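# Move the pedestal through a self-closing door into the yellow bay

## Task

Get the wheeled pedestal through the self-closing door and into the yellow-taped bay in the next room, so that each of its four wheels sits inside the tape and none rests on it. The door must have closed before the scene is ended. Either robot or both may be used. At the end the robots must have released the pedestal and backed away, because a result that holds only while a robot supports it does not count. A robot that tips over or is left leaning makes the attempt fail.

## Robot and tools

Robots. There are two identical Hello Robot Stretch 3 units, r1 and r2. Each has a two-wheel differential base with a passive omni caster at the back, a lift on a vertical mast, a telescoping arm that extends out of the robot's right side, a wrist with yaw, pitch and roll, a gripper, and a pan/tilt head. The footprint is 0.33 m long by 0.34 m wide. Turning on the spot pivots about the point between the drive wheels, 0.05 m behind the front edge. With the arm retracted and the wrist folded, the wrist sticks out up to 0.06 m on the right and a spin sweeps a 0.28 m radius. An unfolded, level wrist reaches beyond that. The base cannot move sideways, so reaching forward means driving.

Frames. Base frame: origin on the floor midway between the drive wheels, x forward, y left, z up. hand_pose is expressed in this frame at the point where closed fingertips meet. With all wrist joints at 0, the hand's x points up, its y points back along the arm toward the mast, and its z points to the robot's rear. The odometry frame is the base frame at scene start. base_odometry integrates wheel rotation, so slip shows up as motion. Heading is positive leftward, from -3.142 to 3.142. Each robot reports in its own frames, so only images, lidar_m, wrist_depth_mm and head_depth_mm reveal where the robots are relative to each other.

execute_actions. Argument "actions" is a list holding one action or nothing; an empty list only returns state and images. The action is an object keyed by "r1" and/or "r2". Each robot entry may have:
- "base" with exactly one key. translate_m is a relative drive in metres, -1 to 1, positive forward. rotate_rad is a relative spin in radians, -3.2 to 3.2, positive counter-clockwise seen from above. Both count from the base position in the most recent state report.
- "joints": absolute targets by name. lift_m 0 to 1.1 (arm height). arm_m 0 to 0.52 (extension). wrist_yaw_rad -1.345 to 4.42 (0 along the arm, positive toward the front, 3.0 folded over the base). wrist_pitch_rad -1.57 to 0.451 (0 level, negative tips down). wrist_roll_rad -2.911 to 2.911. gripper_m -0.089 to 0.179 (bigger is wider; the real fingertip gap is 0.007 to 0.025 smaller, and zero below 0.007). head_pan_rad -3.953 to 1.73 (0 forward, positive left, -1.57 along the arm). head_tilt_rad -1.53 to 0.419 (negative down).
- "contact_limits": {"arm_m": effort percent 1 to 100}. The arm stops with contact_stop when its effort reaches that level, and the cap also limits holding force until the next action.
All motions start together; none runs past 15 s. Anything left out may still be pushing toward an earlier target without the statuses saying so. An unknown key or an out-of-range number rejects the entire call. "cameras" lists camera names (r1_head_camera, r1_nav_camera, r1_wrist_camera, the r2 equivalents, or "all"). Omitted, null or ["all"] gives all of them; [] gives none. If a call reports a stop, later execute_actions, wait and finished_scene calls in that same reply are skipped.

wait: "seconds", 0 to 10. It commands nothing and returns state and images. zoom_image: "camera" plus "region" [x0, y0, x1, y1] in pixels from the top-left, at most 504 by 504. It works only on a camera that has a full image in the latest result. finished_scene: "scene", the current scene number (1 or 2). It cannot be undone. Answering without any tool call ends everything.

Result lines. pictures names the cameras in image order. joint_positions are measured values. base_status and joint_status can be done, off_target (stopped short and may still push), contact_stop, time_out or torque_fault. After the last three the old target is dropped and the joint holds where it stopped. An arm or lift that hit something goes slack until it is commanded again. on_its_own describes what this call did not command; its "held at" is a target, not a position. motor_effort is percent of maximum, positive toward higher joint values, with the peak in brackets. It is biased and noisy, and positive wheel effort pushes forward. lidar_m has 12 distances from the base origin in 30-degree sectors: sector 1 straight ahead, then counter-clockwise (4 left, 7 behind, 10 right). It reads 0.15 to 12 m in a plane 0.17 m above the floor, and "-" means nothing seen. It misses clear objects and thin legs, and the robot's own parts can hide sectors 5, 6, 9 and 10. wrist_depth_mm (45 to 1000) and head_depth_mm (280 to 4000, image sideways) are 7x7 median-depth grids starting top-left. base_tilt is in degrees, positive meaning leaning forward or right, with a fixed bias up to about 4. turned_by_wheels and turned_by_imu give the turn since the last result.

Practical rules. The base is fast (0.30 m/s, 1.9 rad/s) only with lift_m under 0.30, arm_m under 0.03 and wrist_yaw_rad above 2.54. Otherwise it is held to 0.10 m/s and 0.63 rad/s. Fold or unfold the wrist only with lift_m 0.32 to 0.95, wrist_pitch_rad -0.4 and roll near 0. Once folded, the lift may go down to 0.25. With yaw below -0.4, pitch to -0.5 or lower. To grasp, command gripper_m below the object's width. To release, go at least 0.02 above the value where the pads made contact. Readings do not show whether something is held. Base, wrist and head have no contact stop and keep shoving; wrist servos that strain too long fault and go limp for 10 s. The world keeps running while you compose replies, and the robots hold the last command.

Avoid. Never let the robots press on each other; once bases touch, even millimetres more is a hard press. Equal commands can differ by up to 2.5 cm per metre, which strains a shared load. Arm pushes with the gripper above about 0.45 m, repeated pushes, driving while hooked on something fixed, and snagging furniture (especially reversing) can tip a robot. If it leans, undo the last move in small steps, free the gripper, and drop lift_m to about 0.2. Avoid drops, slams and hard hits.

Each tool is called after "Request:" as name(argument=value, ...), one argument or row to a line, values as JSON.

## Session

Request:
execute_actions(
  actions=[
    {"r1":{"joints":{"head_tilt_rad":-0.7,"head_pan_rad":0}},"r2":{"joints":{"head_tilt_rad":-0.7,"head_pan_rad":0}}},
  ],
  cameras=["r1_nav_camera","r2_nav_camera"],
)

Scene clock: 0.97 s.
r1.base_odometry: x=+0.000 y=+0.000 heading=+0.000 (m, m, rad; r1's odometry frame)
r1.turned_by_wheels: +0.000 (rad since the last result)
r1.turned_by_imu: +0.000 (rad since the last result)
r1.base_tilt: forward=+2.7 right=+0.0 (deg)
r1.lidar_m: 0.67 0.68 0.61 0.61 0.74 1.42 2.16 2.60 4.14 1.19 0.74 0.67
r1.head_depth_mm: 528 583 652 739 856 1009 1155 / 541 600 674 766 892 1066 1176 / 559 619 698 801 933 1126 1213 / 573 639 722 832 981 1186 1211 / 592 662 753 867 1032 1260 1215 / 610 685 779 906 1092 1319 1223 / 628 709 812 951 1083 1179 1180
r1.base_status: not commanded
r1.joint_positions: lift_m=+0.474 arm_m=-0.001 wrist_yaw_rad=+3.022 wrist_pitch_rad=-0.353 wrist_roll_rad=-0.001 gripper_m=+0.037 head_pan_rad=-0.001 head_tilt_rad=-0.691
r1.joint_status: all done
r1.motor_effort: left_wheel=-1(1) right_wheel=-1(1) lift_m=+35(35) arm_m=+0(1) wrist_yaw_rad=-1(0) wrist_pitch_rad=+9(9) wrist_roll_rad=+0(0) gripper_m=+0(0) head_pan_rad=+1(1) head_tilt_rad=-3(25) (%)
r1.hand_pose: x=+0.0065 y=+0.0865 z=+0.5011 quat_wxyz=(+0.166, +0.702, +0.083, +0.688) (m; r1's base frame)
r1.wrist_depth_mm: 743 - 652 614 579 551 520 / 834 - 698 659 628 588 565 / 923 878 772 728 679 641 602 / - 959 846 808 742 690 650 / 906 918 - 876 803 761 701 / 768 765 - 782 819 778 764 / 650 657 669 670 667 693 685
r2.base_odometry: x=+0.000 y=+0.000 heading=+0.000 (m, m, rad; r2's odometry frame)
r2.turned_by_wheels: +0.000 (rad since the last result)
r2.turned_by_imu: +0.000 (rad since the last result)
r2.base_tilt: forward=+0.2 right=-1.5 (deg)
r2.lidar_m: 1.49 1.17 1.15 1.24 1.84 2.43 2.62 2.81 2.66 2.99 2.36 2.32
r2.head_depth_mm: 2084 2283 2429 1967 1619 1372 1193 / 2140 2393 2511 1966 1627 1375 1195 / 1853 2104 2331 1989 1619 1381 1202 / 1631 1824 2056 1978 1627 1381 1198 / 1460 1601 1791 1897 1622 1382 1194 / 1315 1436 1579 1739 1623 1383 1202 / 1203 1301 1422 1551 1595 1386 1200
r2.base_status: not commanded
r2.joint_positions: lift_m=+0.320 arm_m=+0.003 wrist_yaw_rad=+3.010 wrist_pitch_rad=-0.558 wrist_roll_rad=+0.007 gripper_m=+0.037 head_pan_rad=+0.007 head_tilt_rad=-0.691
r2.joint_status: all done
r2.motor_effort: left_wheel=+0(0) right_wheel=+1(1) lift_m=+31(31) arm_m=+0(0) wrist_yaw_rad=+1(0) wrist_pitch_rad=+3(3) wrist_roll_rad=+0(0) gripper_m=+0(0) head_pan_rad=-6(9) head_tilt_rad=-3(23) (%)
r2.hand_pose: x=+0.0056 y=+0.0550 z=+0.3026 quat_wxyz=(+0.240, +0.693, +0.149, +0.663) (m; r2's base frame)
r2.wrist_depth_mm: - - - - - - 897 / - - - - - - 933 / 898 879 871 838 838 800 816 / 723 710 700 667 667 652 651 / 595 589 580 572 580 562 552 / 507 526 - - - 485 476 / 462 - - - 424 424 421
pictures: r1_nav_camera (sideways: a quarter turn counterclockwise sets it upright), r2_nav_camera (sideways: a quarter turn counterclockwise sets it upright)
Images, in order (width x height): r1_nav_camera 672x504, r2_nav_camera 672x504.

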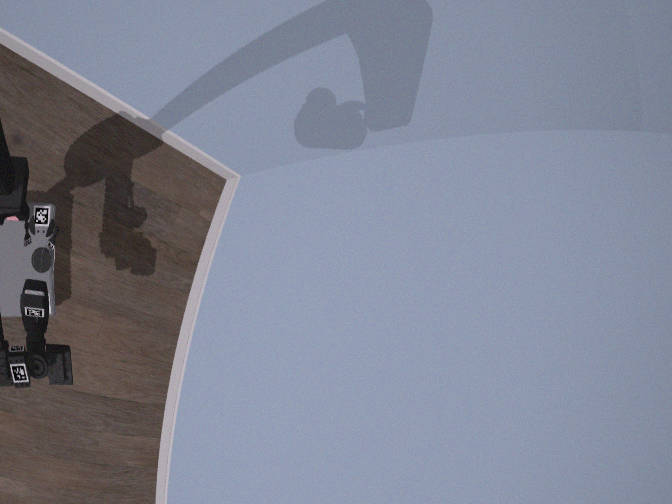

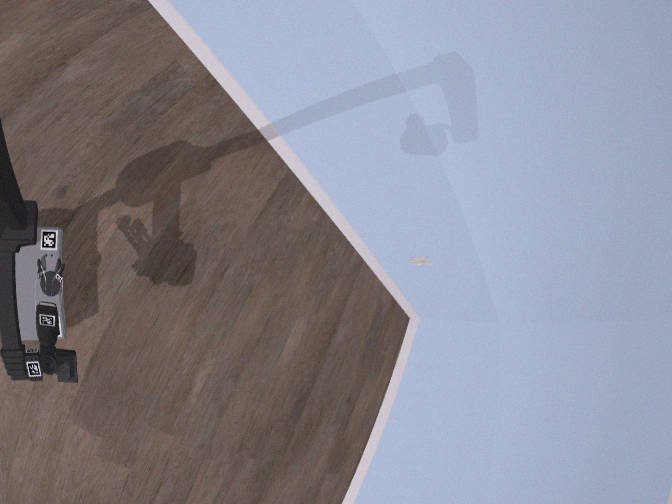

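Look behind.

Request:
execute_actions(
  actions=[
    {"r1":{"joints":{"head_tilt_rad":-0.6,"head_pan_rad":-3.0,"lift_m":0.32}},"r2":{"joints":{"head_tilt_rad":-0.6,"head_pan_rad":-3.0}}},
  ],
  cameras=["r1_nav_camera","r2_nav_camera"],
)

Scene clock: 3.33 s.
r1.base_odometry: x=+0.000 y=+0.000 heading=+0.000 (m, m, rad; r1's odometry frame)
r1.turned_by_wheels: +0.000 (rad since the last result)
r1.turned_by_imu: +0.001 (rad since the last result)
r1.base_tilt: forward=+2.7 right=+0.0 (deg)
r1.lidar_m: 0.67 0.68 0.61 0.62 0.74 1.42 2.16 2.61 4.13 1.19 0.74 0.67
r1.head_depth_mm: 1812 1965 2141 2228 1758 1468 1245 / 1882 2065 2258 2254 1784 1470 1250 / 1948 2156 2370 2251 1787 1474 1257 / 2022 2254 2495 2270 1794 1488 1261 / 2128 2344 2668 2292 1801 1498 1275 / 2255 2469 2787 2320 1827 1499 1274 / 2345 2674 2945 2325 1836 1502 1284
r1.base_status: not commanded
r1.joint_positions: lift_m=+0.321 arm_m=-0.001 wrist_yaw_rad=+3.022 wrist_pitch_rad=-0.354 wrist_roll_rad=-0.001 gripper_m=+0.037 head_pan_rad=-2.993 head_tilt_rad=-0.606
r1.joint_status: all done
r1.motor_effort: left_wheel=-1(1) right_wheel=-1(1) lift_m=+20(27) arm_m=-1(1) wrist_yaw_rad=+0(0) wrist_pitch_rad=+9(9) wrist_roll_rad=+0(0) gripper_m=+0(0) head_pan_rad=-5(50) head_tilt_rad=+2(10) (%)
r1.hand_pose: x=+0.0065 y=+0.0864 z=+0.3479 quat_wxyz=(+0.166, +0.702, +0.083, +0.688) (m; r1's base frame)
r1.wrist_depth_mm: 734 - 654 617 578 554 522 / 824 - 697 668 625 590 559 / 906 862 774 729 677 633 598 / 841 850 818 777 734 687 651 / 682 680 - 708 732 702 683 / 569 568 - 580 613 597 603 / 487 500 - 515 500 510 513
r2.base_odometry: x=+0.000 y=+0.000 heading=+0.000 (m, m, rad; r2's odometry frame)
r2.turned_by_wheels: +0.000 (rad since the last result)
r2.turned_by_imu: +0.001 (rad since the last result)
r2.base_tilt: forward=+0.2 right=-1.5 (deg)
r2.lidar_m: 1.49 1.17 1.15 1.24 1.84 2.42 2.62 2.81 2.66 2.99 2.36 2.32
r2.head_depth_mm: 2333 2490 2691 2222 1758 1455 1243 / 2508 2711 2857 2233 1755 1456 1249 / 2718 2966 3014 2213 1754 1460 1248 / 2953 3263 3003 2211 1762 1461 1249 / 3229 3617 3028 2227 1764 1463 1249 / 3612 - 3003 2225 1777 1464 1248 / - - 3011 2236 1747 1466 1251
r2.base_status: not commanded
r2.joint_positions: lift_m=+0.320 arm_m=+0.003 wrist_yaw_rad=+3.010 wrist_pitch_rad=-0.558 wrist_roll_rad=+0.007 gripper_m=+0.037 head_pan_rad=-2.993 head_tilt_rad=-0.606
r2.joint_status: all done
r2.motor_effort: left_wheel=+0(0) right_wheel=+1(1) lift_m=+31(31) arm_m=-1(1) wrist_yaw_rad=-1(0) wrist_pitch_rad=+3(3) wrist_roll_rad=+0(0) gripper_m=+0(0) head_pan_rad=-5(57) head_tilt_rad=+2(9) (%)
r2.hand_pose: x=+0.0056 y=+0.0550 z=+0.3026 quat_wxyz=(+0.240, +0.693, +0.149, +0.663) (m; r2's base frame)
r2.wrist_depth_mm: - - - - - - 895 / - - - - - - 945 / 902 881 873 846 815 805 795 / 714 719 695 684 677 657 649 / 604 588 574 583 582 561 548 / 514 518 - - - 490 477 / 459 - - - 425 426 419
pictures: r1_nav_camera (sideways: a quarter turn counterclockwise sets it upright), r2_nav_camera (sideways: a quarter turn counterclockwise sets it upright)
Images, in order (width x height): r1_nav_camera 672x504, r2_nav_camera 672x504.

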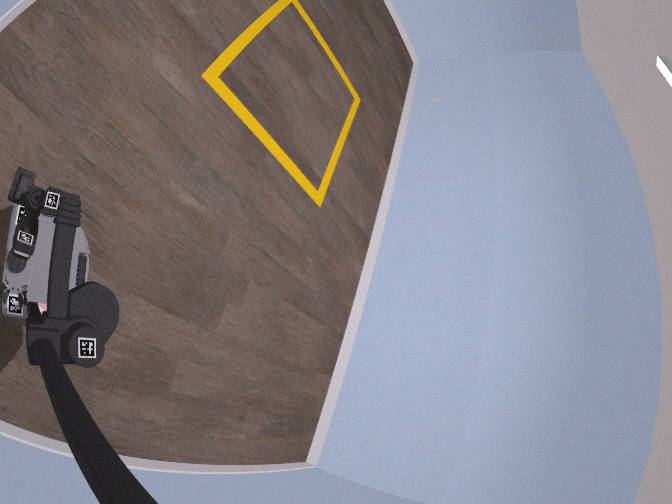

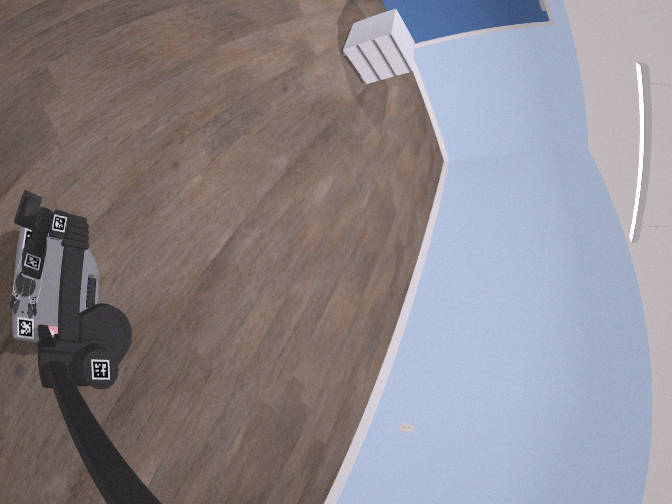

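Request:
execute_actions(
  actions=[
    {"r1":{"joints":{"head_tilt_rad":-0.5,"head_pan_rad":-2.2,"lift_m":0.28}},"r2":{"joints":{"head_tilt_rad":-0.5,"head_pan_rad":-2.3,"lift_m":0.28}}},
  ],
  cameras=["r1_nav_camera","r2_nav_camera","r2_head_camera"],
)

Scene clock: 4.83 s.
r1.base_odometry: x=+0.000 y=+0.000 heading=+0.000 (m, m, rad; r1's odometry frame)
r1.turned_by_wheels: +0.000 (rad since the last result)
r1.turned_by_imu: +0.000 (rad since the last result)
r1.base_tilt: forward=+2.7 right=+0.0 (deg)
r1.lidar_m: 0.67 0.68 0.61 0.61 0.74 1.41 2.16 2.61 4.13 1.19 0.74 0.67
r1.head_depth_mm: 3169 3363 3419 2614 1958 1586 1320 / 3702 - - 2626 1980 1603 1324 / 3871 - - 2681 2014 1597 1334 / 3650 - - 2681 2031 1599 1346 / 3551 3828 - 2749 2031 1621 1347 / 3430 3749 - 2730 2036 1634 1363 / 3345 3633 3786 2796 2055 1625 1363
r1.base_status: not commanded
r1.joint_positions: lift_m=+0.281 arm_m=-0.001 wrist_yaw_rad=+3.022 wrist_pitch_rad=-0.354 wrist_roll_rad=-0.001 gripper_m=+0.037 head_pan_rad=-2.207 head_tilt_rad=-0.508
r1.joint_status: all done
r1.motor_effort: left_wheel=-1(1) right_wheel=+0(0) lift_m=+20(14) arm_m=+0(1) wrist_yaw_rad=+0(1) wrist_pitch_rad=+9(9) wrist_roll_rad=+0(0) gripper_m=+0(0) head_pan_rad=+3(47) head_tilt_rad=+2(12) (%)
r1.hand_pose: x=+0.0065 y=+0.0864 z=+0.3079 quat_wxyz=(+0.166, +0.702, +0.083, +0.688) (m; r1's base frame)
r1.wrist_depth_mm: 750 - 648 615 575 552 523 / 811 - 707 667 622 587 559 / 895 859 776 731 673 635 597 / 769 782 788 758 724 687 651 / 615 622 - 646 670 666 659 / 518 522 - 537 555 546 557 / 454 - - - 458 468 470
r2.base_odometry: x=+0.000 y=+0.000 heading=+0.000 (m, m, rad; r2's odometry frame)
r2.turned_by_wheels: +0.000 (rad since the last result)
r2.turned_by_imu: +0.000 (rad since the last result)
r2.base_tilt: forward=+0.2 right=-1.5 (deg)
r2.lidar_m: 1.49 1.17 1.15 1.24 1.84 2.43 2.62 2.82 2.66 2.99 2.35 2.32
r2.head_depth_mm: - - 3792 2582 1967 1586 1320 / - - 3839 2596 1976 1573 1315 / - - 3404 2608 1978 1577 1314 / - - 2770 2584 1977 1575 1322 / - - 3094 2589 1964 1587 1318 / 3877 - 3868 2616 1988 1588 1321 / 3824 - 3834 2617 1977 1582 1317
r2.base_status: not commanded
r2.joint_positions: lift_m=+0.280 arm_m=+0.003 wrist_yaw_rad=+3.010 wrist_pitch_rad=-0.559 wrist_roll_rad=+0.007 gripper_m=+0.037 head_pan_rad=-2.307 head_tilt_rad=-0.508
r2.joint_status: all done
r2.motor_effort: left_wheel=+0(0) right_wheel=+1(1) lift_m=+27(28) arm_m=-1(1) wrist_yaw_rad=+1(0) wrist_pitch_rad=+3(3) wrist_roll_rad=+0(0) gripper_m=+0(0) head_pan_rad=+4(49) head_tilt_rad=+3(10) (%)
r2.hand_pose: x=+0.0056 y=+0.0550 z=+0.2626 quat_wxyz=(+0.240, +0.693, +0.149, +0.663) (m; r2's base frame)
r2.wrist_depth_mm: - - - - - - 884 / - - - 993 971 936 922 / 829 806 780 761 751 743 725 / 651 639 635 621 610 598 593 / 547 544 - 546 524 502 499 / 475 - - - - 435 432 / - - - - 389 385 381
pictures: r1_nav_camera (sideways: a quarter turn counterclockwise sets it upright), r2_head_camera (sideways: a quarter turn clockwise sets it upright), r2_nav_camera (sideways: a quarter turn counterclockwise sets it upright)
Images, in order (width x height): r1_nav_camera 672x504, r2_head_camera 896x504, r2_nav_camera 672x504.

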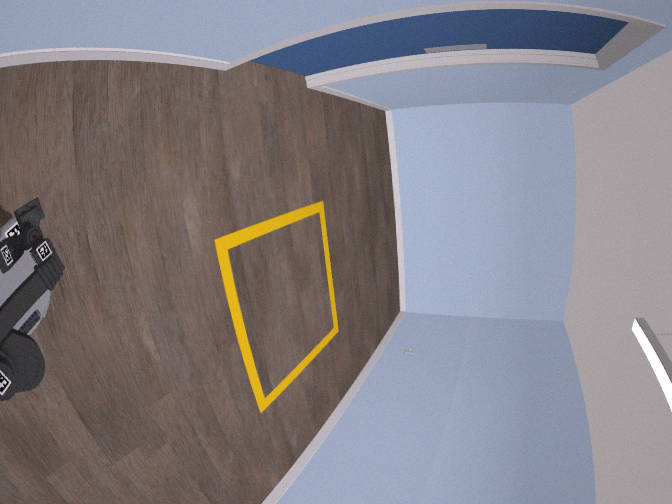

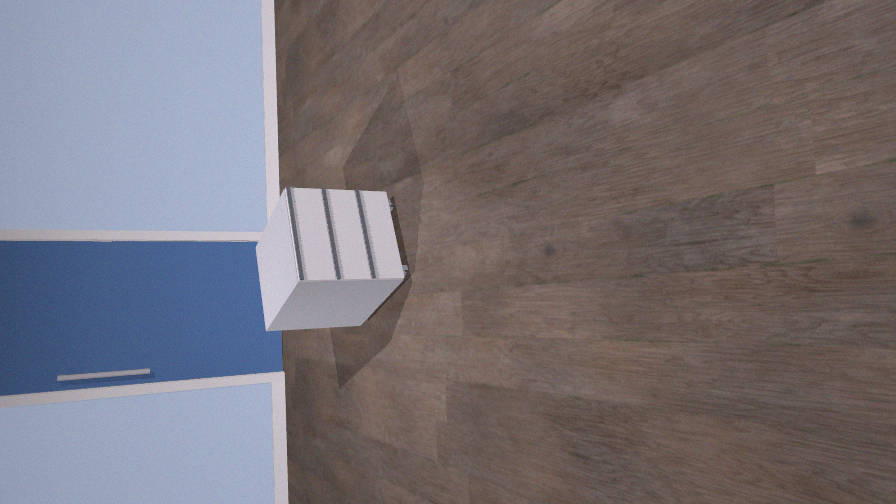

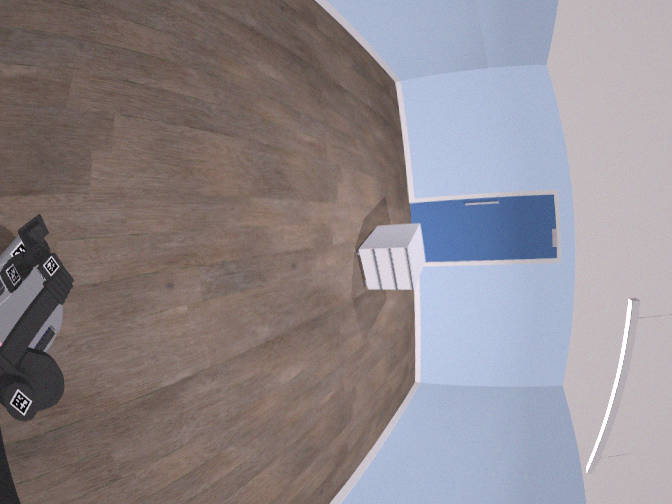

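Request:
execute_actions(
  actions=[
    {"r1":{"base":{"rotate_rad":-1.93},"joints":{"head_pan_rad":0.9,"head_tilt_rad":-0.7}},"r2":{"base":{"rotate_rad":-2.3},"joints":{"head_pan_rad":0,"head_tilt_rad":-0.6}}},
  ],
  cameras=[],
)

Request:
execute_actions(
  actions=[
    {"r1":{"base":{"translate_m":1.0}},"r2":{"base":{"translate_m":1.0}}},
  ],
  cameras=[],
)

Request:
execute_actions(
  actions=[
    {"r1":{"base":{"translate_m":0.8}},"r2":{"base":{"translate_m":0.7}}},
  ],
  cameras=["r1_nav_camera","r2_nav_camera","r2_head_camera"],
)

Scene clock: 8.63 s.
r1.base_odometry: x=+0.000 y=+0.000 heading=-1.930 (m, m, rad; r1's odometry frame)
r1.turned_by_wheels: -1.930 (rad since the last result)
r1.turned_by_imu: -1.923 (rad since the last result)
r1.base_tilt: forward=+2.7 right=+0.1 (deg)
r1.lidar_m: 2.63 0.95 0.70 0.67 0.69 0.64 0.61 0.64 0.87 2.16 2.23 3.04
r1.head_depth_mm: 949 1087 1267 1527 1631 1384 1194 / 862 977 1121 1308 1546 1392 1203 / 791 883 1003 1153 1365 1389 1206 / 730 807 908 1028 1192 1334 1207 / 677 745 827 927 1055 1232 1219 / 631 689 757 842 949 1086 1185 / 592 643 699 775 862 973 1113
r1.base_status: done
r1.joint_positions: lift_m=+0.281 arm_m=-0.001 wrist_yaw_rad=+3.022 wrist_pitch_rad=-0.354 wrist_roll_rad=-0.001 gripper_m=+0.037 head_pan_rad=+0.893 head_tilt_rad=-0.692
r1.joint_status: all done
r1.motor_effort: left_wheel=+2(11) right_wheel=-2(7) lift_m=+20(20) arm_m=-1(1) wrist_yaw_rad=-1(2) wrist_pitch_rad=+9(9) wrist_roll_rad=+0(0) gripper_m=+0(0) head_pan_rad=+4(51) head_tilt_rad=-2(14) (%)
r1.hand_pose: x=+0.0065 y=+0.0864 z=+0.3079 quat_wxyz=(+0.166, +0.702, +0.083, +0.688) (m; r1's base frame)
r1.wrist_depth_mm: 603 - 629 659 677 701 716 / 648 - 692 710 735 766 796 / 700 725 757 768 813 835 862 / 734 755 784 809 830 836 869 / 628 621 - 643 672 663 677 / 520 526 - 536 565 549 553 / 455 - - - 461 470 472
r2.base_odometry: x=+0.000 y=+0.000 heading=-2.300 (m, m, rad; r2's odometry frame)
r2.turned_by_wheels: -2.300 (rad since the last result)
r2.turned_by_imu: -2.255 (rad since the last result)
r2.base_tilt: forward=+0.2 right=-1.6 (deg)
r2.lidar_m: 2.65 3.60 2.47 2.32 1.80 1.23 1.16 1.18 1.52 2.43 2.48 3.18
r2.head_depth_mm: - - 3085 2260 1770 1471 1247 / - - 3107 2268 1780 1472 1256 / - - 2828 2258 1778 1474 1252 / - - 2746 2278 1788 1478 1256 / - - 2950 2259 1782 1469 1255 / - - 3075 2247 1794 1476 1257 / 3857 - 3103 2275 1785 1479 1258
r2.base_status: done
r2.joint_positions: lift_m=+0.280 arm_m=+0.003 wrist_yaw_rad=+3.010 wrist_pitch_rad=-0.559 wrist_roll_rad=+0.007 gripper_m=+0.037 head_pan_rad=-0.007 head_tilt_rad=-0.593
r2.joint_status: all done
r2.motor_effort: left_wheel=+2(9) right_wheel=-1(4) lift_m=+27(28) arm_m=-1(1) wrist_yaw_rad=+0(0) wrist_pitch_rad=+3(3) wrist_roll_rad=+0(0) gripper_m=+1(0) head_pan_rad=+4(55) head_tilt_rad=-2(5) (%)
r2.hand_pose: x=+0.0056 y=+0.0549 z=+0.2626 quat_wxyz=(+0.240, +0.693, +0.149, +0.663) (m; r2's base frame)
r2.wrist_depth_mm: - - - - - - - / - - - - 964 941 926 / 807 809 798 772 743 735 723 / 656 654 630 615 610 605 595 / 549 537 - 548 524 506 499 / 470 - - - - 439 431 / - - - - 384 385 378
pictures: none
No camera images: the call's "cameras" was empty. Leave "cameras" out to get every camera's image.

Scene clock: 13.67 s.
r1.base_odometry: x=-0.351 y=-0.936 heading=-1.930 (m, m, rad; r1's odometry frame)
r1.turned_by_wheels: +0.000 (rad since the last result)
r1.turned_by_imu: +0.004 (rad since the last result)
r1.base_tilt: forward=+2.7 right=+0.0 (deg)
r1.lidar_m: 2.62 1.07 0.70 0.67 0.70 0.95 1.61 1.66 2.23 2.15 2.23 3.04
r1.head_depth_mm: 1077 1228 1393 1611 1628 1377 1198 / 974 1095 1260 1482 1597 1379 1202 / 891 994 1124 1296 1521 1390 1198 / 823 910 1019 1156 1341 1398 1201 / 763 838 931 1048 1190 1298 1217 / 714 777 834 843 949 1087 1190 / 589 633 701 778 866 981 1118
r1.base_status: done
r1.joint_positions: lift_m=+0.281 arm_m=-0.001 wrist_yaw_rad=+3.022 wrist_pitch_rad=-0.354 wrist_roll_rad=-0.001 gripper_m=+0.037 head_pan_rad=+0.893 head_tilt_rad=-0.692
r1.joint_status: not commanded
r1.motor_effort: left_wheel=+2(11) right_wheel=-2(5) lift_m=+20(20) arm_m=-1(1) wrist_yaw_rad=+0(1) wrist_pitch_rad=+9(9) wrist_roll_rad=+0(0) gripper_m=+0(0) head_pan_rad=+3(3) head_tilt_rad=-2(2) (%)
r1.hand_pose: x=+0.0065 y=+0.0864 z=+0.3079 quat_wxyz=(+0.166, +0.702, +0.083, +0.688) (m; r1's base frame)
r1.wrist_depth_mm: 604 - 645 663 677 785 799 / 655 - 695 710 740 844 878 / 712 728 756 788 813 938 974 / 730 762 776 808 828 853 854 / 622 625 - 644 671 674 676 / 508 523 - 530 558 544 560 / 454 - - - 458 466 470
r2.base_odometry: x=-0.666 y=-0.746 heading=-2.300 (m, m, rad; r2's odometry frame)
r2.turned_by_wheels: +0.000 (rad since the last result)
r2.turned_by_imu: +0.006 (rad since the last result)
r2.base_tilt: forward=+0.2 right=-1.5 (deg)
r2.lidar_m: 1.66 3.69 2.55 2.40 2.44 2.28 2.15 2.18 2.50 2.35 2.39 3.09
r2.head_depth_mm: 3146 3471 3067 2247 1771 1469 1255 / 3131 3391 3086 2270 1782 1484 1255 / 3104 3448 1943 2018 1789 1465 1256 / 3118 3442 1911 1957 1791 1472 1255 / 3086 3439 2137 2196 1783 1474 1256 / 3066 3370 3082 2265 1785 1480 1255 / 3034 3348 3069 2256 1790 1480 1263
r2.base_status: done
r2.joint_positions: lift_m=+0.280 arm_m=+0.003 wrist_yaw_rad=+3.010 wrist_pitch_rad=-0.559 wrist_roll_rad=+0.007 gripper_m=+0.037 head_pan_rad=-0.007 head_tilt_rad=-0.594
r2.joint_status: not commanded
r2.motor_effort: left_wheel=+2(8) right_wheel=-1(2) lift_m=+27(28) arm_m=-1(1) wrist_yaw_rad=+0(0) wrist_pitch_rad=+3(3) wrist_roll_rad=+0(0) gripper_m=-1(0) head_pan_rad=+3(4) head_tilt_rad=-2(3) (%)
r2.hand_pose: x=+0.0056 y=+0.0549 z=+0.2626 quat_wxyz=(+0.240, +0.693, +0.149, +0.663) (m; r2's base frame)
r2.wrist_depth_mm: - - - - - - - / - - - - 984 972 917 / 820 798 790 769 776 742 711 / 660 643 627 617 610 613 595 / 546 538 - 539 529 503 495 / 473 - - - - 435 431 / - - - - 381 388 384
pictures: none
No camera images: the call's "cameras" was empty. Leave "cameras" out to get every camera's image.

Scene clock: 18.10 s.
r1.base_odometry: x=-0.632 y=-1.685 heading=-1.930 (m, m, rad; r1's odometry frame)
r1.turned_by_wheels: +0.000 (rad since the last result)
r1.turned_by_imu: +0.003 (rad since the last result)
r1.base_tilt: forward=+2.7 right=+0.1 (deg)
r1.lidar_m: 2.36 0.95 0.78 0.75 0.78 0.95 2.40 2.49 2.23 2.15 2.23 2.46
r1.head_depth_mm: 949 1083 1267 1524 1624 1383 1197 / 866 977 1120 1313 1545 1388 1198 / 792 886 1001 1152 1359 1389 1210 / 731 807 904 1027 1191 1339 1214 / 671 738 826 943 1125 1326 1213 / 663 752 841 951 1069 1228 1216 / 669 724 793 877 975 1100 1200
r1.base_status: done
r1.joint_positions: lift_m=+0.281 arm_m=-0.001 wrist_yaw_rad=+3.022 wrist_pitch_rad=-0.354 wrist_roll_rad=-0.001 gripper_m=+0.037 head_pan_rad=+0.893 head_tilt_rad=-0.692
r1.joint_status: not commanded
r1.motor_effort: left_wheel=+1(11) right_wheel=-3(7) lift_m=+20(21) arm_m=-1(1) wrist_yaw_rad=+0(0) wrist_pitch_rad=+9(9) wrist_roll_rad=+0(0) gripper_m=+0(0) head_pan_rad=+5(4) head_tilt_rad=-3(3) (%)
r1.hand_pose: x=+0.0065 y=+0.0864 z=+0.3079 quat_wxyz=(+0.166, +0.702, +0.083, +0.688) (m; r1's base frame)
r1.wrist_depth_mm: 632 - 713 738 761 712 723 / 655 - 775 803 818 764 801 / 703 801 842 862 886 827 873 / 738 785 796 806 823 843 867 / 623 626 - 652 665 666 679 / 517 519 - 532 557 551 555 / 456 - - - 461 464 468
r2.base_odometry: x=-1.132 y=-1.268 heading=-2.300 (m, m, rad; r2's odometry frame)
r2.turned_by_wheels: +0.000 (rad since the last result)
r2.turned_by_imu: +0.005 (rad since the last result)
r2.base_tilt: forward=+0.2 right=-1.5 (deg)
r2.lidar_m: 0.97 3.00 2.60 2.45 2.50 2.99 2.84 2.89 2.44 2.30 2.34 3.01
r2.head_depth_mm: 2548 2826 2997 2252 1774 1466 1255 / 2571 2796 2962 2160 1566 1470 1252 / 2542 2796 2984 1401 1371 1473 1256 / 2516 2773 2892 1405 1280 1434 1253 / 2498 2773 2926 1461 1531 1474 1246 / 2473 2713 2922 2180 1792 1470 1257 / 2484 2702 2931 2248 1789 1472 1253
r2.base_status: done
r2.joint_positions: lift_m=+0.280 arm_m=+0.003 wrist_yaw_rad=+3.010 wrist_pitch_rad=-0.559 wrist_roll_rad=+0.007 gripper_m=+0.037 head_pan_rad=-0.007 head_tilt_rad=-0.594
r2.joint_status: not commanded
r2.motor_effort: left_wheel=+1(8) right_wheel=-1(3) lift_m=+27(27) arm_m=-1(1) wrist_yaw_rad=+0(0) wrist_pitch_rad=+3(3) wrist_roll_rad=+0(0) gripper_m=+0(0) head_pan_rad=+4(3) head_tilt_rad=-2(2) (%)
r2.hand_pose: x=+0.0056 y=+0.0549 z=+0.2626 quat_wxyz=(+0.240, +0.693, +0.149, +0.663) (m; r2's base frame)
r2.wrist_depth_mm: - - - - - - - / - - - - 978 966 925 / 831 820 765 786 755 742 734 / 659 653 634 627 612 603 595 / 550 534 - 543 524 501 497 / 471 - - - - 434 435 / - - - - 384 385 379
pictures: r1_nav_camera (sideways: a quarter turn counterclockwise sets it upright), r2_head_camera (sideways: a quarter turn clockwise sets it upright), r2_nav_camera (sideways: a quarter turn counterclockwise sets it upright)
Images, in order (width x height): r1_nav_camera 672x504, r2_head_camera 896x504, r2_nav_camera 672x504.

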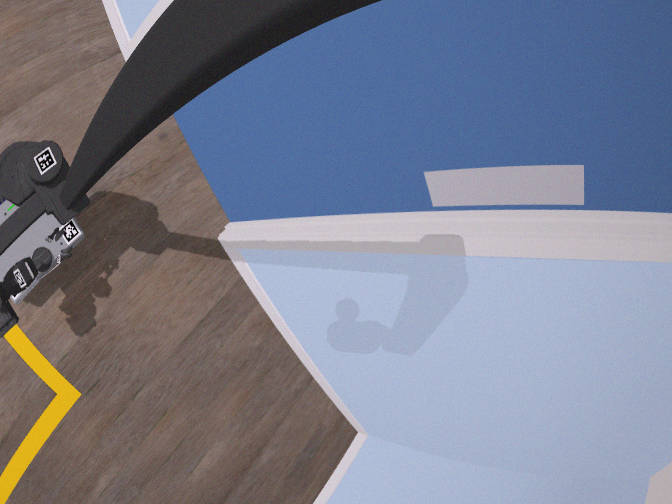

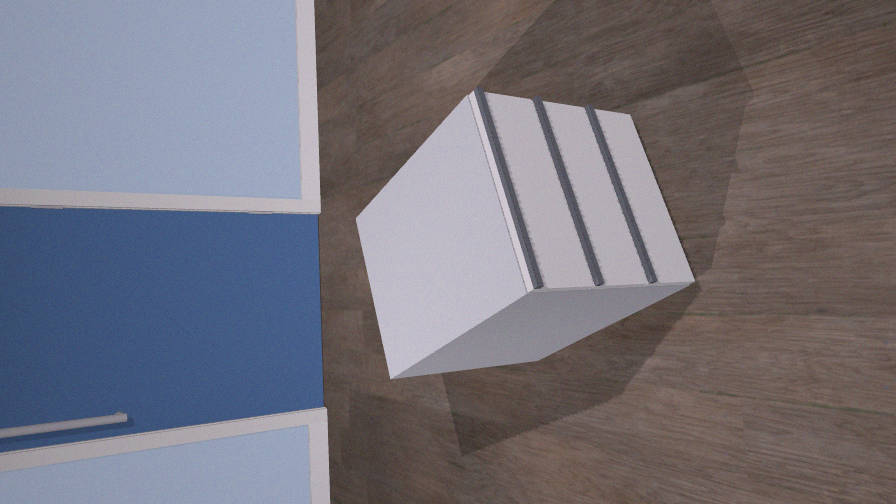

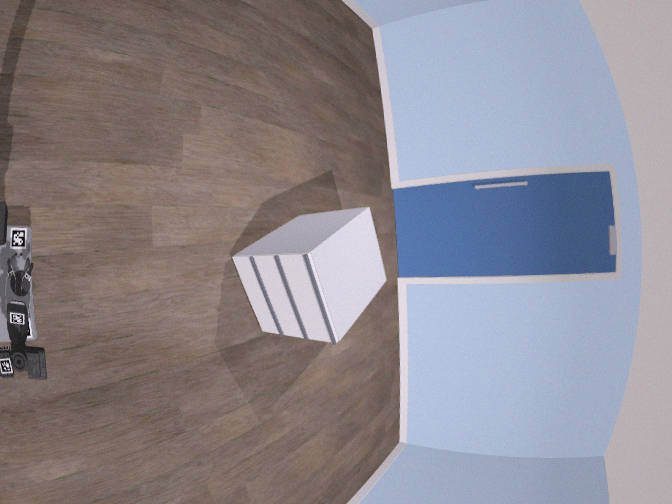

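Request:
execute_actions(
  actions=[
    {"r1":{"base":{"translate_m":0.28}},"r2":{"base":{"rotate_rad":-0.46}}},
  ],
  cameras=[],
)

Request:
execute_actions(
  actions=[
    {"r1":{"base":{"rotate_rad":1.58},"joints":{"head_pan_rad":0,"head_tilt_rad":-0.9}},"r2":{"base":{"translate_m":0.7}}},
  ],
  cameras=[],
)

Request:
execute_actions(
  actions=[
    {"r1":{"base":{"translate_m":0.55}},"r2":{"base":{"rotate_rad":0.9},"joints":{"head_tilt_rad":-0.9,"lift_m":0.75}}},
  ],
  cameras=["r1_nav_camera","r2_nav_camera","r2_head_camera"],
)

Scene clock: 21.83 s.
r1.base_odometry: x=-0.731 y=-1.947 heading=-1.930 (m, m, rad; r1's odometry frame)
r1.turned_by_wheels: +0.000 (rad since the last result)
r1.turned_by_imu: +0.002 (rad since the last result)
r1.base_tilt: forward=+2.7 right=+0.1 (deg)
r1.lidar_m: 2.08 0.95 0.68 0.67 0.78 1.00 2.65 2.78 2.24 2.16 2.24 2.16
r1.head_depth_mm: 948 1084 1265 1527 1630 1375 1198 / 866 976 1114 1312 1541 1377 1199 / 792 883 1003 1152 1356 1385 1207 / 729 809 905 1026 1186 1341 1210 / 678 744 825 927 1059 1234 1217 / 632 690 762 846 955 1085 1196 / 593 644 703 773 864 1041 1201
r1.base_status: done
r1.joint_positions: lift_m=+0.281 arm_m=-0.001 wrist_yaw_rad=+3.022 wrist_pitch_rad=-0.354 wrist_roll_rad=-0.001 gripper_m=+0.037 head_pan_rad=+0.893 head_tilt_rad=-0.692
r1.joint_status: not commanded
r1.motor_effort: left_wheel=+1(11) right_wheel=-2(6) lift_m=+20(21) arm_m=-1(1) wrist_yaw_rad=-1(1) wrist_pitch_rad=+9(9) wrist_roll_rad=+0(0) gripper_m=+1(0) head_pan_rad=+4(4) head_tilt_rad=-2(3) (%)
r1.hand_pose: x=+0.0065 y=+0.0864 z=+0.3079 quat_wxyz=(+0.166, +0.702, +0.083, +0.688) (m; r1's base frame)
r1.wrist_depth_mm: 672 - 718 730 679 692 720 / 734 - 782 779 728 763 785 / 791 808 858 842 811 834 865 / 775 772 805 814 820 853 851 / 620 629 - 644 672 665 675 / 518 520 - 535 562 549 558 / 456 - - - 459 465 471
r2.base_odometry: x=-1.132 y=-1.268 heading=-2.760 (m, m, rad; r2's odometry frame)
r2.turned_by_wheels: -0.460 (rad since the last result)
r2.turned_by_imu: -0.450 (rad since the last result)
r2.base_tilt: forward=+0.2 right=-1.5 (deg)
r2.lidar_m: 1.13 0.97 3.07 2.54 2.47 2.54 2.95 2.83 2.94 2.39 2.30 2.38
r2.head_depth_mm: 2692 2871 2897 2256 1786 1466 1252 / 2974 3182 3063 2259 1776 1468 1251 / 3040 3352 3069 2259 1781 1467 1242 / 2895 3198 3089 2253 1785 1478 1259 / 2775 3040 3086 2269 1774 1476 1256 / 2625 2836 3000 2265 1391 1438 1255 / 2525 2737 2877 1406 1230 1362 1260
r2.base_status: done
r2.joint_positions: lift_m=+0.280 arm_m=+0.003 wrist_yaw_rad=+3.010 wrist_pitch_rad=-0.559 wrist_roll_rad=+0.007 gripper_m=+0.037 head_pan_rad=-0.007 head_tilt_rad=-0.594
r2.joint_status: not commanded
r2.motor_effort: left_wheel=+2(7) right_wheel=-1(5) lift_m=+27(28) arm_m=-1(1) wrist_yaw_rad=+0(0) wrist_pitch_rad=+3(3) wrist_roll_rad=+0(0) gripper_m=+0(0) head_pan_rad=+3(3) head_tilt_rad=-3(2) (%)
r2.hand_pose: x=+0.0056 y=+0.0549 z=+0.2626 quat_wxyz=(+0.240, +0.693, +0.149, +0.663) (m; r2's base frame)
r2.wrist_depth_mm: - - - - - - - / - - - - 977 963 930 / 823 798 786 774 750 746 724 / 660 649 646 619 617 600 590 / 548 531 - 540 526 502 498 / 478 - - - - 436 433 / - - - - 383 385 385
pictures: none
No camera images: the call's "cameras" was empty. Leave "cameras" out to get every camera's image.

Scene clock: 25.87 s.
r1.base_odometry: x=-0.731 y=-1.947 heading=-0.350 (m, m, rad; r1's odometry frame)
r1.turned_by_wheels: +1.580 (rad since the last result)
r1.turned_by_imu: +1.576 (rad since the last result)
r1.base_tilt: forward=+2.7 right=+0.1 (deg)
r1.lidar_m: 0.67 0.77 0.99 2.57 2.78 2.24 2.15 2.23 2.16 2.09 0.96 0.68
r1.head_depth_mm: 576 674 797 973 1242 1255 1123 / 605 688 799 945 1241 1257 1122 / 655 754 890 1051 1319 1259 1125 / 654 754 887 1083 1354 1266 1135 / 652 750 887 1075 1357 1264 1138 / 650 749 877 1071 1368 1273 1140 / 648 745 875 1067 1357 1271 1145
r1.base_status: done
r1.joint_positions: lift_m=+0.281 arm_m=-0.001 wrist_yaw_rad=+3.022 wrist_pitch_rad=-0.354 wrist_roll_rad=-0.001 gripper_m=+0.037 head_pan_rad=+0.007 head_tilt_rad=-0.889
r1.joint_status: all done
r1.motor_effort: left_wheel=-3(10) right_wheel=+2(9) lift_m=+20(20) arm_m=-1(1) wrist_yaw_rad=+0(1) wrist_pitch_rad=+9(9) wrist_roll_rad=+0(0) gripper_m=+0(0) head_pan_rad=-4(50) head_tilt_rad=-3(16) (%)
r1.hand_pose: x=+0.0065 y=+0.0864 z=+0.3079 quat_wxyz=(+0.166, +0.702, +0.083, +0.688) (m; r1's base frame)
r1.wrist_depth_mm: - - - - - - 762 / - - - - - - 804 / - - - - - - 806 / 778 784 800 808 833 827 773 / 618 625 - 644 672 663 673 / 519 526 - 534 564 544 554 / 453 - - - 459 462 471
r2.base_odometry: x=-1.782 y=-1.529 heading=-2.760 (m, m, rad; r2's odometry frame)
r2.turned_by_wheels: +0.000 (rad since the last result)
r2.turned_by_imu: +0.005 (rad since the last result)
r2.base_tilt: forward=+0.2 right=-1.5 (deg)
r2.lidar_m: 2.46 0.47 0.47 2.92 2.82 2.91 3.55 3.43 2.77 2.02 1.95 2.02
r2.head_depth_mm: 2282 2424 2606 2249 1776 1470 1249 / 2498 2697 2852 2253 1775 1473 1256 / 2417 2671 2958 2260 1782 1476 1252 / 2303 2539 2769 2272 1781 1475 1257 / 2229 2407 2625 2247 1771 1471 1256 / 2099 2277 2499 2271 1782 1474 1251 / 2008 2160 2380 2254 1780 1470 809
r2.base_status: done
r2.joint_positions: lift_m=+0.280 arm_m=+0.003 wrist_yaw_rad=+3.010 wrist_pitch_rad=-0.559 wrist_roll_rad=+0.007 gripper_m=+0.037 head_pan_rad=-0.007 head_tilt_rad=-0.594
r2.joint_status: not commanded
r2.motor_effort: left_wheel=+1(8) right_wheel=-1(4) lift_m=+27(27) arm_m=-1(1) wrist_yaw_rad=+0(1) wrist_pitch_rad=+3(3) wrist_roll_rad=+0(0) gripper_m=+0(0) head_pan_rad=+4(4) head_tilt_rad=-1(2) (%)
r2.hand_pose: x=+0.0056 y=+0.0549 z=+0.2626 quat_wxyz=(+0.240, +0.693, +0.149, +0.663) (m; r2's base frame)
r2.wrist_depth_mm: - - - - 484 423 376 / - - - 982 527 458 400 / 818 821 774 777 581 499 433 / 656 643 633 613 604 562 473 / 542 542 - 545 531 507 504 / 468 - - - - 440 437 / - - - - 385 385 386
pictures: none
No camera images: the call's "cameras" was empty. Leave "cameras" out to get every camera's image.

Scene clock: 30.97 s.
r1.base_odometry: x=-0.214 y=-2.136 heading=-0.350 (m, m, rad; r1's odometry frame)
r1.turned_by_wheels: +0.000 (rad since the last result)
r1.turned_by_imu: +0.003 (rad since the last result)
r1.base_tilt: forward=+2.7 right=+0.0 (deg)
r1.lidar_m: 0.20 0.21 0.29 0.74 2.79 2.80 2.70 2.79 2.16 0.49 0.18 0.19
r1.head_depth_mm: - - - - 316 402 475 / - - - - 315 434 632 / - - - - 312 430 710 / - - - - 312 426 701 / - - - - 311 423 689 / - - - - 309 419 681 / - - - - 313 415 672
r1.base_status: done
r1.joint_positions: lift_m=+0.281 arm_m=-0.001 wrist_yaw_rad=+3.022 wrist_pitch_rad=-0.354 wrist_roll_rad=-0.001 gripper_m=+0.037 head_pan_rad=+0.007 head_tilt_rad=-0.890
r1.joint_status: not commanded
r1.motor_effort: left_wheel=-4(8) right_wheel=+1(9) lift_m=+20(21) arm_m=-1(1) wrist_yaw_rad=+0(0) wrist_pitch_rad=+9(9) wrist_roll_rad=+0(0) gripper_m=+0(0) head_pan_rad=-4(4) head_tilt_rad=-4(3) (%)
r1.hand_pose: x=+0.0065 y=+0.0864 z=+0.3079 quat_wxyz=(+0.166, +0.702, +0.083, +0.688) (m; r1's base frame)
r1.wrist_depth_mm: - - - - 523 310 219 / - - - - 538 313 221 / - - - 956 539 314 223 / 770 774 796 811 545 316 223 / 622 622 - 640 500 318 225 / 513 525 - 533 463 322 226 / 453 - - - 452 325 226
r2.base_odometry: x=-1.782 y=-1.529 heading=-1.860 (m, m, rad; r2's odometry frame)
r2.turned_by_wheels: +0.900 (rad since the last result)
r2.turned_by_imu: +0.886 (rad since the last result)
r2.base_tilt: forward=+0.2 right=-1.5 (deg)
r2.lidar_m: 0.47 0.49 2.80 2.83 3.46 3.42 3.32 2.14 1.95 1.97 2.41 0.49
r2.head_depth_mm: 2099 2255 1895 1609 1403 1246 1120 / 2148 2287 1848 1017 900 1210 1122 / 2256 2302 1164 994 904 1192 1125 / 2315 2295 1173 997 903 1192 1127 / 2421 2284 1178 1000 905 1198 1126 / 2506 2310 1921 1597 1343 1259 1129 / 2632 2319 1927 1631 1421 1262 1127
r2.base_status: done
r2.joint_positions: lift_m=+0.750 arm_m=+0.003 wrist_yaw_rad=+3.010 wrist_pitch_rad=-0.559 wrist_roll_rad=+0.007 gripper_m=+0.037 head_pan_rad=-0.007 head_tilt_rad=-0.889
r2.joint_status: all done
r2.motor_effort: left_wheel=-1(6) right_wheel=+2(6) lift_m=+34(37) arm_m=-1(1) wrist_yaw_rad=+0(0) wrist_pitch_rad=+4(3) wrist_roll_rad=+0(0) gripper_m=+0(0) head_pan_rad=+4(3) head_tilt_rad=-4(18) (%)
r2.hand_pose: x=+0.0056 y=+0.0549 z=+0.7322 quat_wxyz=(+0.240, +0.693, +0.149, +0.663) (m; r2's base frame)
r2.wrist_depth_mm: - - - - - - - / - - - - - - - / - - - - - - - / - - - - - - - / - - - - - - - / - - 985 984 - 942 575 / 899 902 881 883 850 859 570
pictures: r1_nav_camera (sideways: a quarter turn counterclockwise sets it upright), r2_head_camera (sideways: a quarter turn clockwise sets it upright), r2_nav_camera (sideways: a quarter turn counterclockwise sets it upright)
Images, in order (width x height): r1_nav_camera 672x504, r2_head_camera 896x504, r2_nav_camera 672x504.

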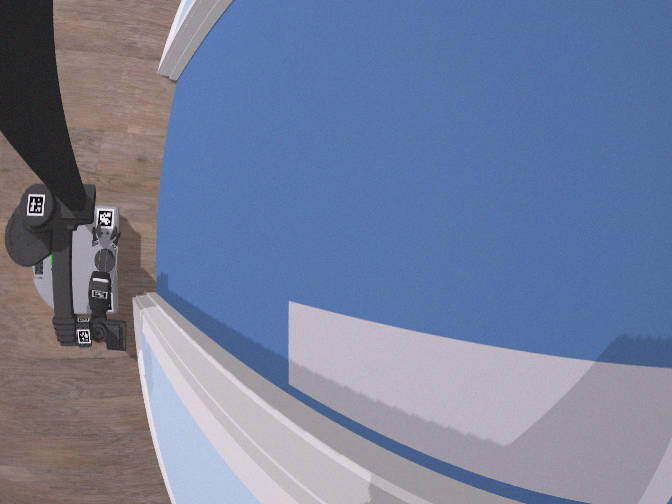

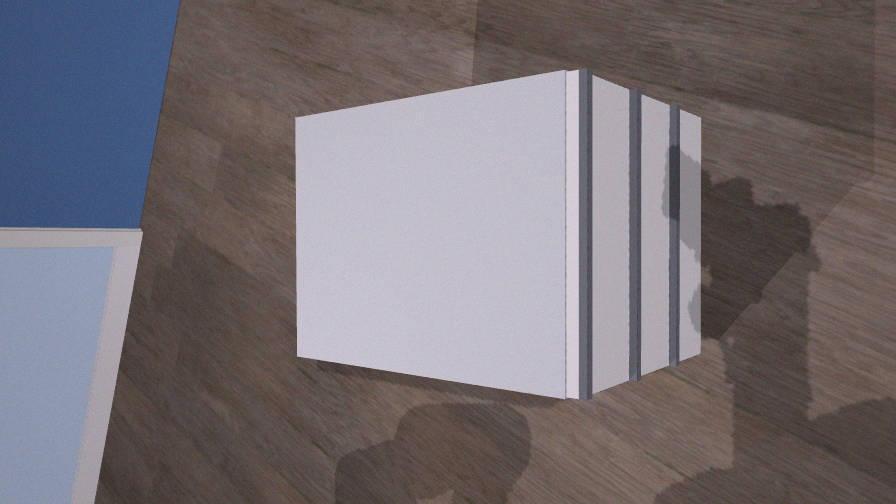

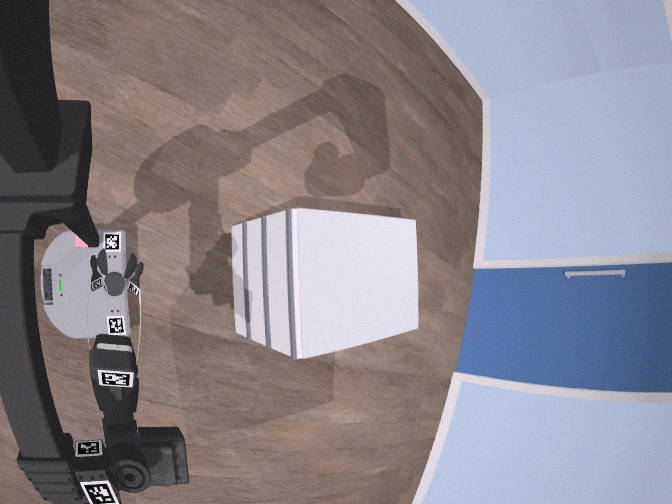

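Request:
execute_actions(
  actions=[
    {"r1":{"base":{"translate_m":-0.22},"joints":{"lift_m":0.34}},"r2":{"base":{"translate_m":0.4}}},
  ],
  cameras=[],
)

Request:
execute_actions(
  actions=[
    {"r1":{"base":{"rotate_rad":0.45},"joints":{"head_tilt_rad":-1.3}}},
  ],
  cameras=[],
)

Request:
execute_actions(
  actions=[
    {"r1":{"base":{"translate_m":0.5}},"r2":{"base":{"translate_m":0.3}}},
  ],
  cameras=["r1_nav_camera","r2_nav_camera"],
)

Scene clock: 36.87 s.
r1.base_odometry: x=-0.421 y=-2.061 heading=-0.350 (m, m, rad; r1's odometry frame)
r1.turned_by_wheels: +0.000 (rad since the last result)
r1.turned_by_imu: +0.001 (rad since the last result)
r1.base_tilt: forward=+2.7 right=+0.0 (deg)
r1.lidar_m: 0.42 0.44 0.60 1.31 2.78 2.58 2.48 2.57 2.16 1.36 0.49 0.36
r1.head_depth_mm: 345 385 420 471 567 831 1106 / 350 404 476 566 670 838 1094 / 349 402 475 583 744 1034 1129 / 348 401 473 579 739 1031 1137 / 348 401 472 575 735 1019 1139 / 347 399 471 571 730 1014 1138 / 346 398 469 571 726 1002 1143
r1.base_status: done
r1.joint_positions: lift_m=+0.339 arm_m=-0.001 wrist_yaw_rad=+3.022 wrist_pitch_rad=-0.354 wrist_roll_rad=-0.001 gripper_m=+0.037 head_pan_rad=+0.007 head_tilt_rad=-0.890
r1.joint_status: all done
r1.motor_effort: left_wheel=-3(12) right_wheel=+1(7) lift_m=+49(49) arm_m=-1(1) wrist_yaw_rad=+0(1) wrist_pitch_rad=+9(9) wrist_roll_rad=+0(0) gripper_m=+0(0) head_pan_rad=-4(5) head_tilt_rad=-3(2) (%)
r1.hand_pose: x=+0.0065 y=+0.0864 z=+0.3668 quat_wxyz=(+0.166, +0.702, +0.083, +0.688) (m; r1's base frame)
r1.wrist_depth_mm: - - - - 881 632 449 / - - - - 861 638 454 / - - - - 903 638 453 / 886 883 914 931 930 649 454 / 710 711 - 724 754 659 455 / 589 598 - 607 646 604 462 / 504 510 - 534 525 532 467
r2.base_odometry: x=-1.896 y=-1.912 heading=-1.860 (m, m, rad; r2's odometry frame)
r2.turned_by_wheels: +0.000 (rad since the last result)
r2.turned_by_imu: +0.004 (rad since the last result)
r2.base_tilt: forward=+0.2 right=-1.5 (deg)
r2.lidar_m: - - 0.15 2.68 3.30 3.79 3.55 2.30 2.09 2.11 0.15 -
r2.head_depth_mm: 1771 2001 1873 1607 1403 1206 699 / 1825 2080 1890 1623 866 768 689 / 1876 2123 1896 1612 869 770 692 / 1960 2172 1906 1622 868 769 691 / 2048 2258 1916 1631 870 773 692 / 2119 2299 1919 1623 922 775 693 / 2226 2314 1914 1633 1420 1258 1132
r2.base_status: done
r2.joint_positions: lift_m=+0.750 arm_m=+0.003 wrist_yaw_rad=+3.010 wrist_pitch_rad=-0.559 wrist_roll_rad=+0.007 gripper_m=+0.037 head_pan_rad=-0.007 head_tilt_rad=-0.889
r2.joint_status: not commanded
r2.motor_effort: left_wheel=-2(3) right_wheel=+2(6) lift_m=+35(35) arm_m=-1(1) wrist_yaw_rad=+0(0) wrist_pitch_rad=+3(3) wrist_roll_rad=+0(0) gripper_m=+0(0) head_pan_rad=+4(4) head_tilt_rad=-4(3) (%)
r2.hand_pose: x=+0.0056 y=+0.0549 z=+0.7322 quat_wxyz=(+0.240, +0.693, +0.149, +0.663) (m; r2's base frame)
r2.wrist_depth_mm: - - - - - - - / - - - - - - - / - - - - - - - / - - - - - - - / - - - - - - - / - - 993 973 - 406 403 / 897 869 870 859 365 362 356
pictures: none
No camera images: the call's "cameras" was empty. Leave "cameras" out to get every camera's image.

Scene clock: 38.53 s.
r1.base_odometry: x=-0.421 y=-2.061 heading=+0.100 (m, m, rad; r1's odometry frame)
r1.turned_by_wheels: +0.450 (rad since the last result)
r1.turned_by_imu: +0.450 (rad since the last result)
r1.base_tilt: forward=+2.7 right=+0.1 (deg)
r1.lidar_m: 0.43 0.56 1.02 2.74 2.63 2.48 2.53 2.22 1.94 0.53 0.36 0.41
r1.head_depth_mm: 441 541 698 894 1204 1176 1109 / 463 574 754 1105 1235 - 1097 / 488 611 821 1248 1233 - - / 513 654 899 1285 1242 - - / 541 701 994 1304 1253 1208 - / 575 756 1109 1322 1240 1180 - / 613 826 1253 1318 1246 1182 1143
r1.base_status: done
r1.joint_positions: lift_m=+0.339 arm_m=-0.001 wrist_yaw_rad=+3.022 wrist_pitch_rad=-0.354 wrist_roll_rad=-0.001 gripper_m=+0.037 head_pan_rad=+0.007 head_tilt_rad=-1.284
r1.joint_status: all done
r1.motor_effort: left_wheel=-3(9) right_wheel=+3(6) lift_m=+49(49) arm_m=-1(1) wrist_yaw_rad=+0(0) wrist_pitch_rad=+9(9) wrist_roll_rad=+0(0) gripper_m=+0(0) head_pan_rad=-5(4) head_tilt_rad=-5(23) (%)
r1.hand_pose: x=+0.0065 y=+0.0864 z=+0.3668 quat_wxyz=(+0.166, +0.702, +0.083, +0.688) (m; r1's base frame)
r1.wrist_depth_mm: - - - - - - 759 / - - - - - - 719 / - - - - - - 680 / 888 892 915 927 953 941 718 / 703 707 - 746 766 758 715 / 594 594 - 603 640 627 621 / 506 513 - 538 524 530 536
r2.base_odometry: x=-1.896 y=-1.912 heading=-1.860 (m, m, rad; r2's odometry frame)
r2.turned_by_wheels: +0.000 (rad since the last result)
r2.turned_by_imu: +0.000 (rad since the last result)
r2.base_tilt: forward=+0.2 right=-1.5 (deg)
r2.lidar_m: - - 0.15 2.68 3.30 3.79 3.56 2.30 2.09 2.11 0.15 -
r2.head_depth_mm: 1758 1991 1886 1607 1415 1206 698 / 1819 2084 1893 1619 865 768 688 / 1894 2142 1899 1617 868 770 692 / 1967 2170 1900 1616 874 771 692 / 2055 2229 1907 1623 871 774 693 / 2127 2303 1903 1632 925 773 693 / 2209 2325 1919 1639 1425 1258 1130
r2.base_status: not commanded
r2.joint_positions: lift_m=+0.750 arm_m=+0.003 wrist_yaw_rad=+3.010 wrist_pitch_rad=-0.559 wrist_roll_rad=+0.007 gripper_m=+0.037 head_pan_rad=-0.007 head_tilt_rad=-0.889
r2.joint_status: not commanded
r2.motor_effort: left_wheel=-2(2) right_wheel=+2(2) lift_m=+35(35) arm_m=-1(1) wrist_yaw_rad=+0(0) wrist_pitch_rad=+3(3) wrist_roll_rad=+0(0) gripper_m=+1(0) head_pan_rad=+4(4) head_tilt_rad=-3(3) (%)
r2.hand_pose: x=+0.0056 y=+0.0549 z=+0.7322 quat_wxyz=(+0.240, +0.693, +0.149, +0.663) (m; r2's base frame)
r2.wrist_depth_mm: - - - - - - - / - - - - - - - / - - - - - - - / - - - - - - - / - - - - - - - / - - 994 980 - 409 405 / 918 885 867 863 362 364 357
pictures: none
No camera images: the call's "cameras" was empty. Leave "cameras" out to get every camera's image.

Scene clock: 44.53 s.
r1.base_odometry: x=+0.077 y=-2.011 heading=+0.101 (m, m, rad; r1's odometry frame)
r1.turned_by_wheels: +0.001 (rad since the last result)
r1.turned_by_imu: -0.433 (rad since the last result)
r1.base_tilt: forward=+2.7 right=+0.1 (deg)
r1.lidar_m: - - 0.15 0.19 2.62 2.96 2.86 2.98 2.32 0.21 0.15 -
r1.head_depth_mm: - - - - - 1005 1114 / - - - - - - 1104 / - - - - - - - / - - - - - - - / - - - - - 642 - / - - - - - 1178 - / - - - - - 1177 1145
r1.base_status: translate_m off_target (by the wheels' count: +0.4997 of +0.5000)
r1.joint_positions: lift_m=+0.340 arm_m=-0.001 wrist_yaw_rad=+3.023 wrist_pitch_rad=-0.356 wrist_roll_rad=-0.001 gripper_m=+0.037 head_pan_rad=+0.005 head_tilt_rad=-1.290
r1.joint_status: not commanded
r1.on_its_own: left_wheel is at rest, and its effort (+61) is outside its rest range (-18 to +18)
r1.motor_effort: left_wheel=+61(85) right_wheel=+11(40) lift_m=+36(49) arm_m=-1(0) wrist_yaw_rad=-1(11) wrist_pitch_rad=+10(10) wrist_roll_rad=+0(0) gripper_m=-1(0) head_pan_rad=-3(4) head_tilt_rad=-3(6) (%)
r1.hand_pose: x=+0.0062 y=+0.0862 z=+0.3667 quat_wxyz=(+0.167, +0.701, +0.084, +0.688) (m; r1's base frame)
r1.wrist_depth_mm: - - - 442 145 86 62 / - - - 462 147 87 62 / - - - 484 149 88 62 / 879 884 867 508 151 89 63 / 710 716 - 682 140 90 63 / 588 598 - 567 129 90 64 / 508 520 - 425 176 91 64
r2.base_odometry: x=-1.981 y=-2.200 heading=-1.860 (m, m, rad; r2's odometry frame)
r2.turned_by_wheels: +0.000 (rad since the last result)
r2.turned_by_imu: -0.008 (rad since the last result)
r2.base_tilt: forward=+0.2 right=-1.5 (deg)
r2.lidar_m: - - 0.15 0.20 3.16 4.07 3.82 2.41 2.19 0.20 0.15 -
r2.head_depth_mm: 1506 1722 1854 1611 1406 1223 710 / 1550 1780 1882 1616 865 767 688 / 1602 1846 1892 1612 866 769 690 / 1666 1927 1894 1613 865 769 692 / 1753 2030 1892 1618 869 772 693 / 1827 2125 1917 1624 903 771 694 / 1891 2179 1905 1615 1418 1251 1109
r2.base_status: done
r2.joint_positions: lift_m=+0.750 arm_m=+0.003 wrist_yaw_rad=+3.011 wrist_pitch_rad=-0.560 wrist_roll_rad=+0.007 gripper_m=+0.037 head_pan_rad=-0.006 head_tilt_rad=-0.892
r2.joint_status: not commanded
r2.motor_effort: left_wheel=+14(51) right_wheel=+8(33) lift_m=+32(35) arm_m=-1(1) wrist_yaw_rad=-1(1) wrist_pitch_rad=+4(4) wrist_roll_rad=+0(0) gripper_m=+0(0) head_pan_rad=+3(4) head_tilt_rad=-2(3) (%)
r2.hand_pose: x=+0.0054 y=+0.0547 z=+0.7321 quat_wxyz=(+0.240, +0.693, +0.150, +0.663) (m; r2's base frame)
r2.wrist_depth_mm: - - - - - - - / - - - - - - - / - - - - - - - / - - - - - - - / - - - - - - - / - - - 953 - 412 405 / 894 877 896 828 366 361 356
pictures: r1_nav_camera (sideways: a quarter turn counterclockwise sets it upright), r2_nav_camera (sideways: a quarter turn counterclockwise sets it upright)
Images, in order (width x height): r1_nav_camera 672x504, r2_nav_camera 672x504.

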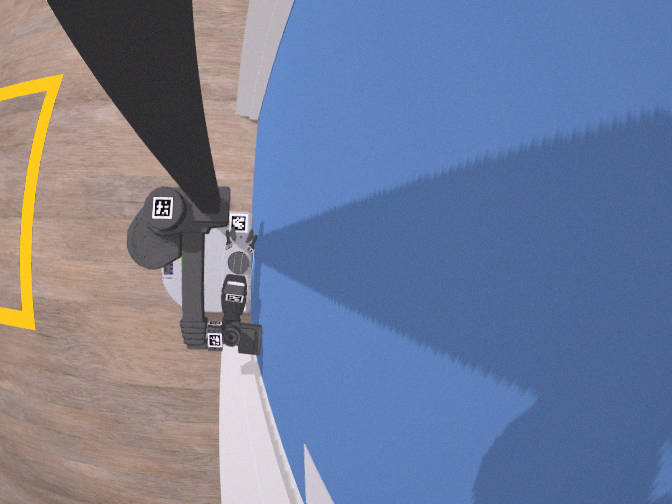

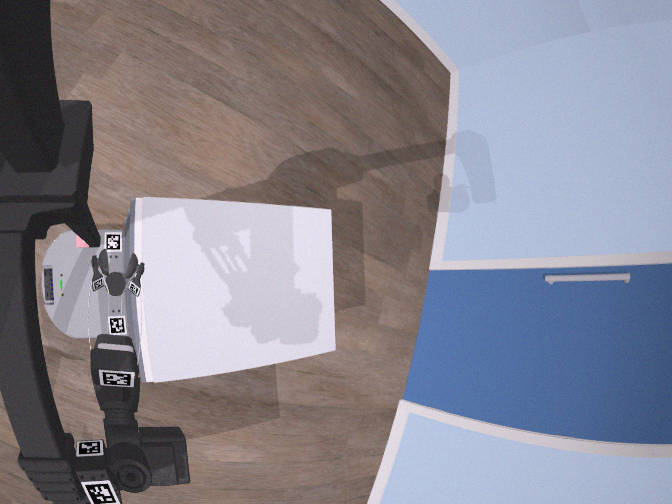

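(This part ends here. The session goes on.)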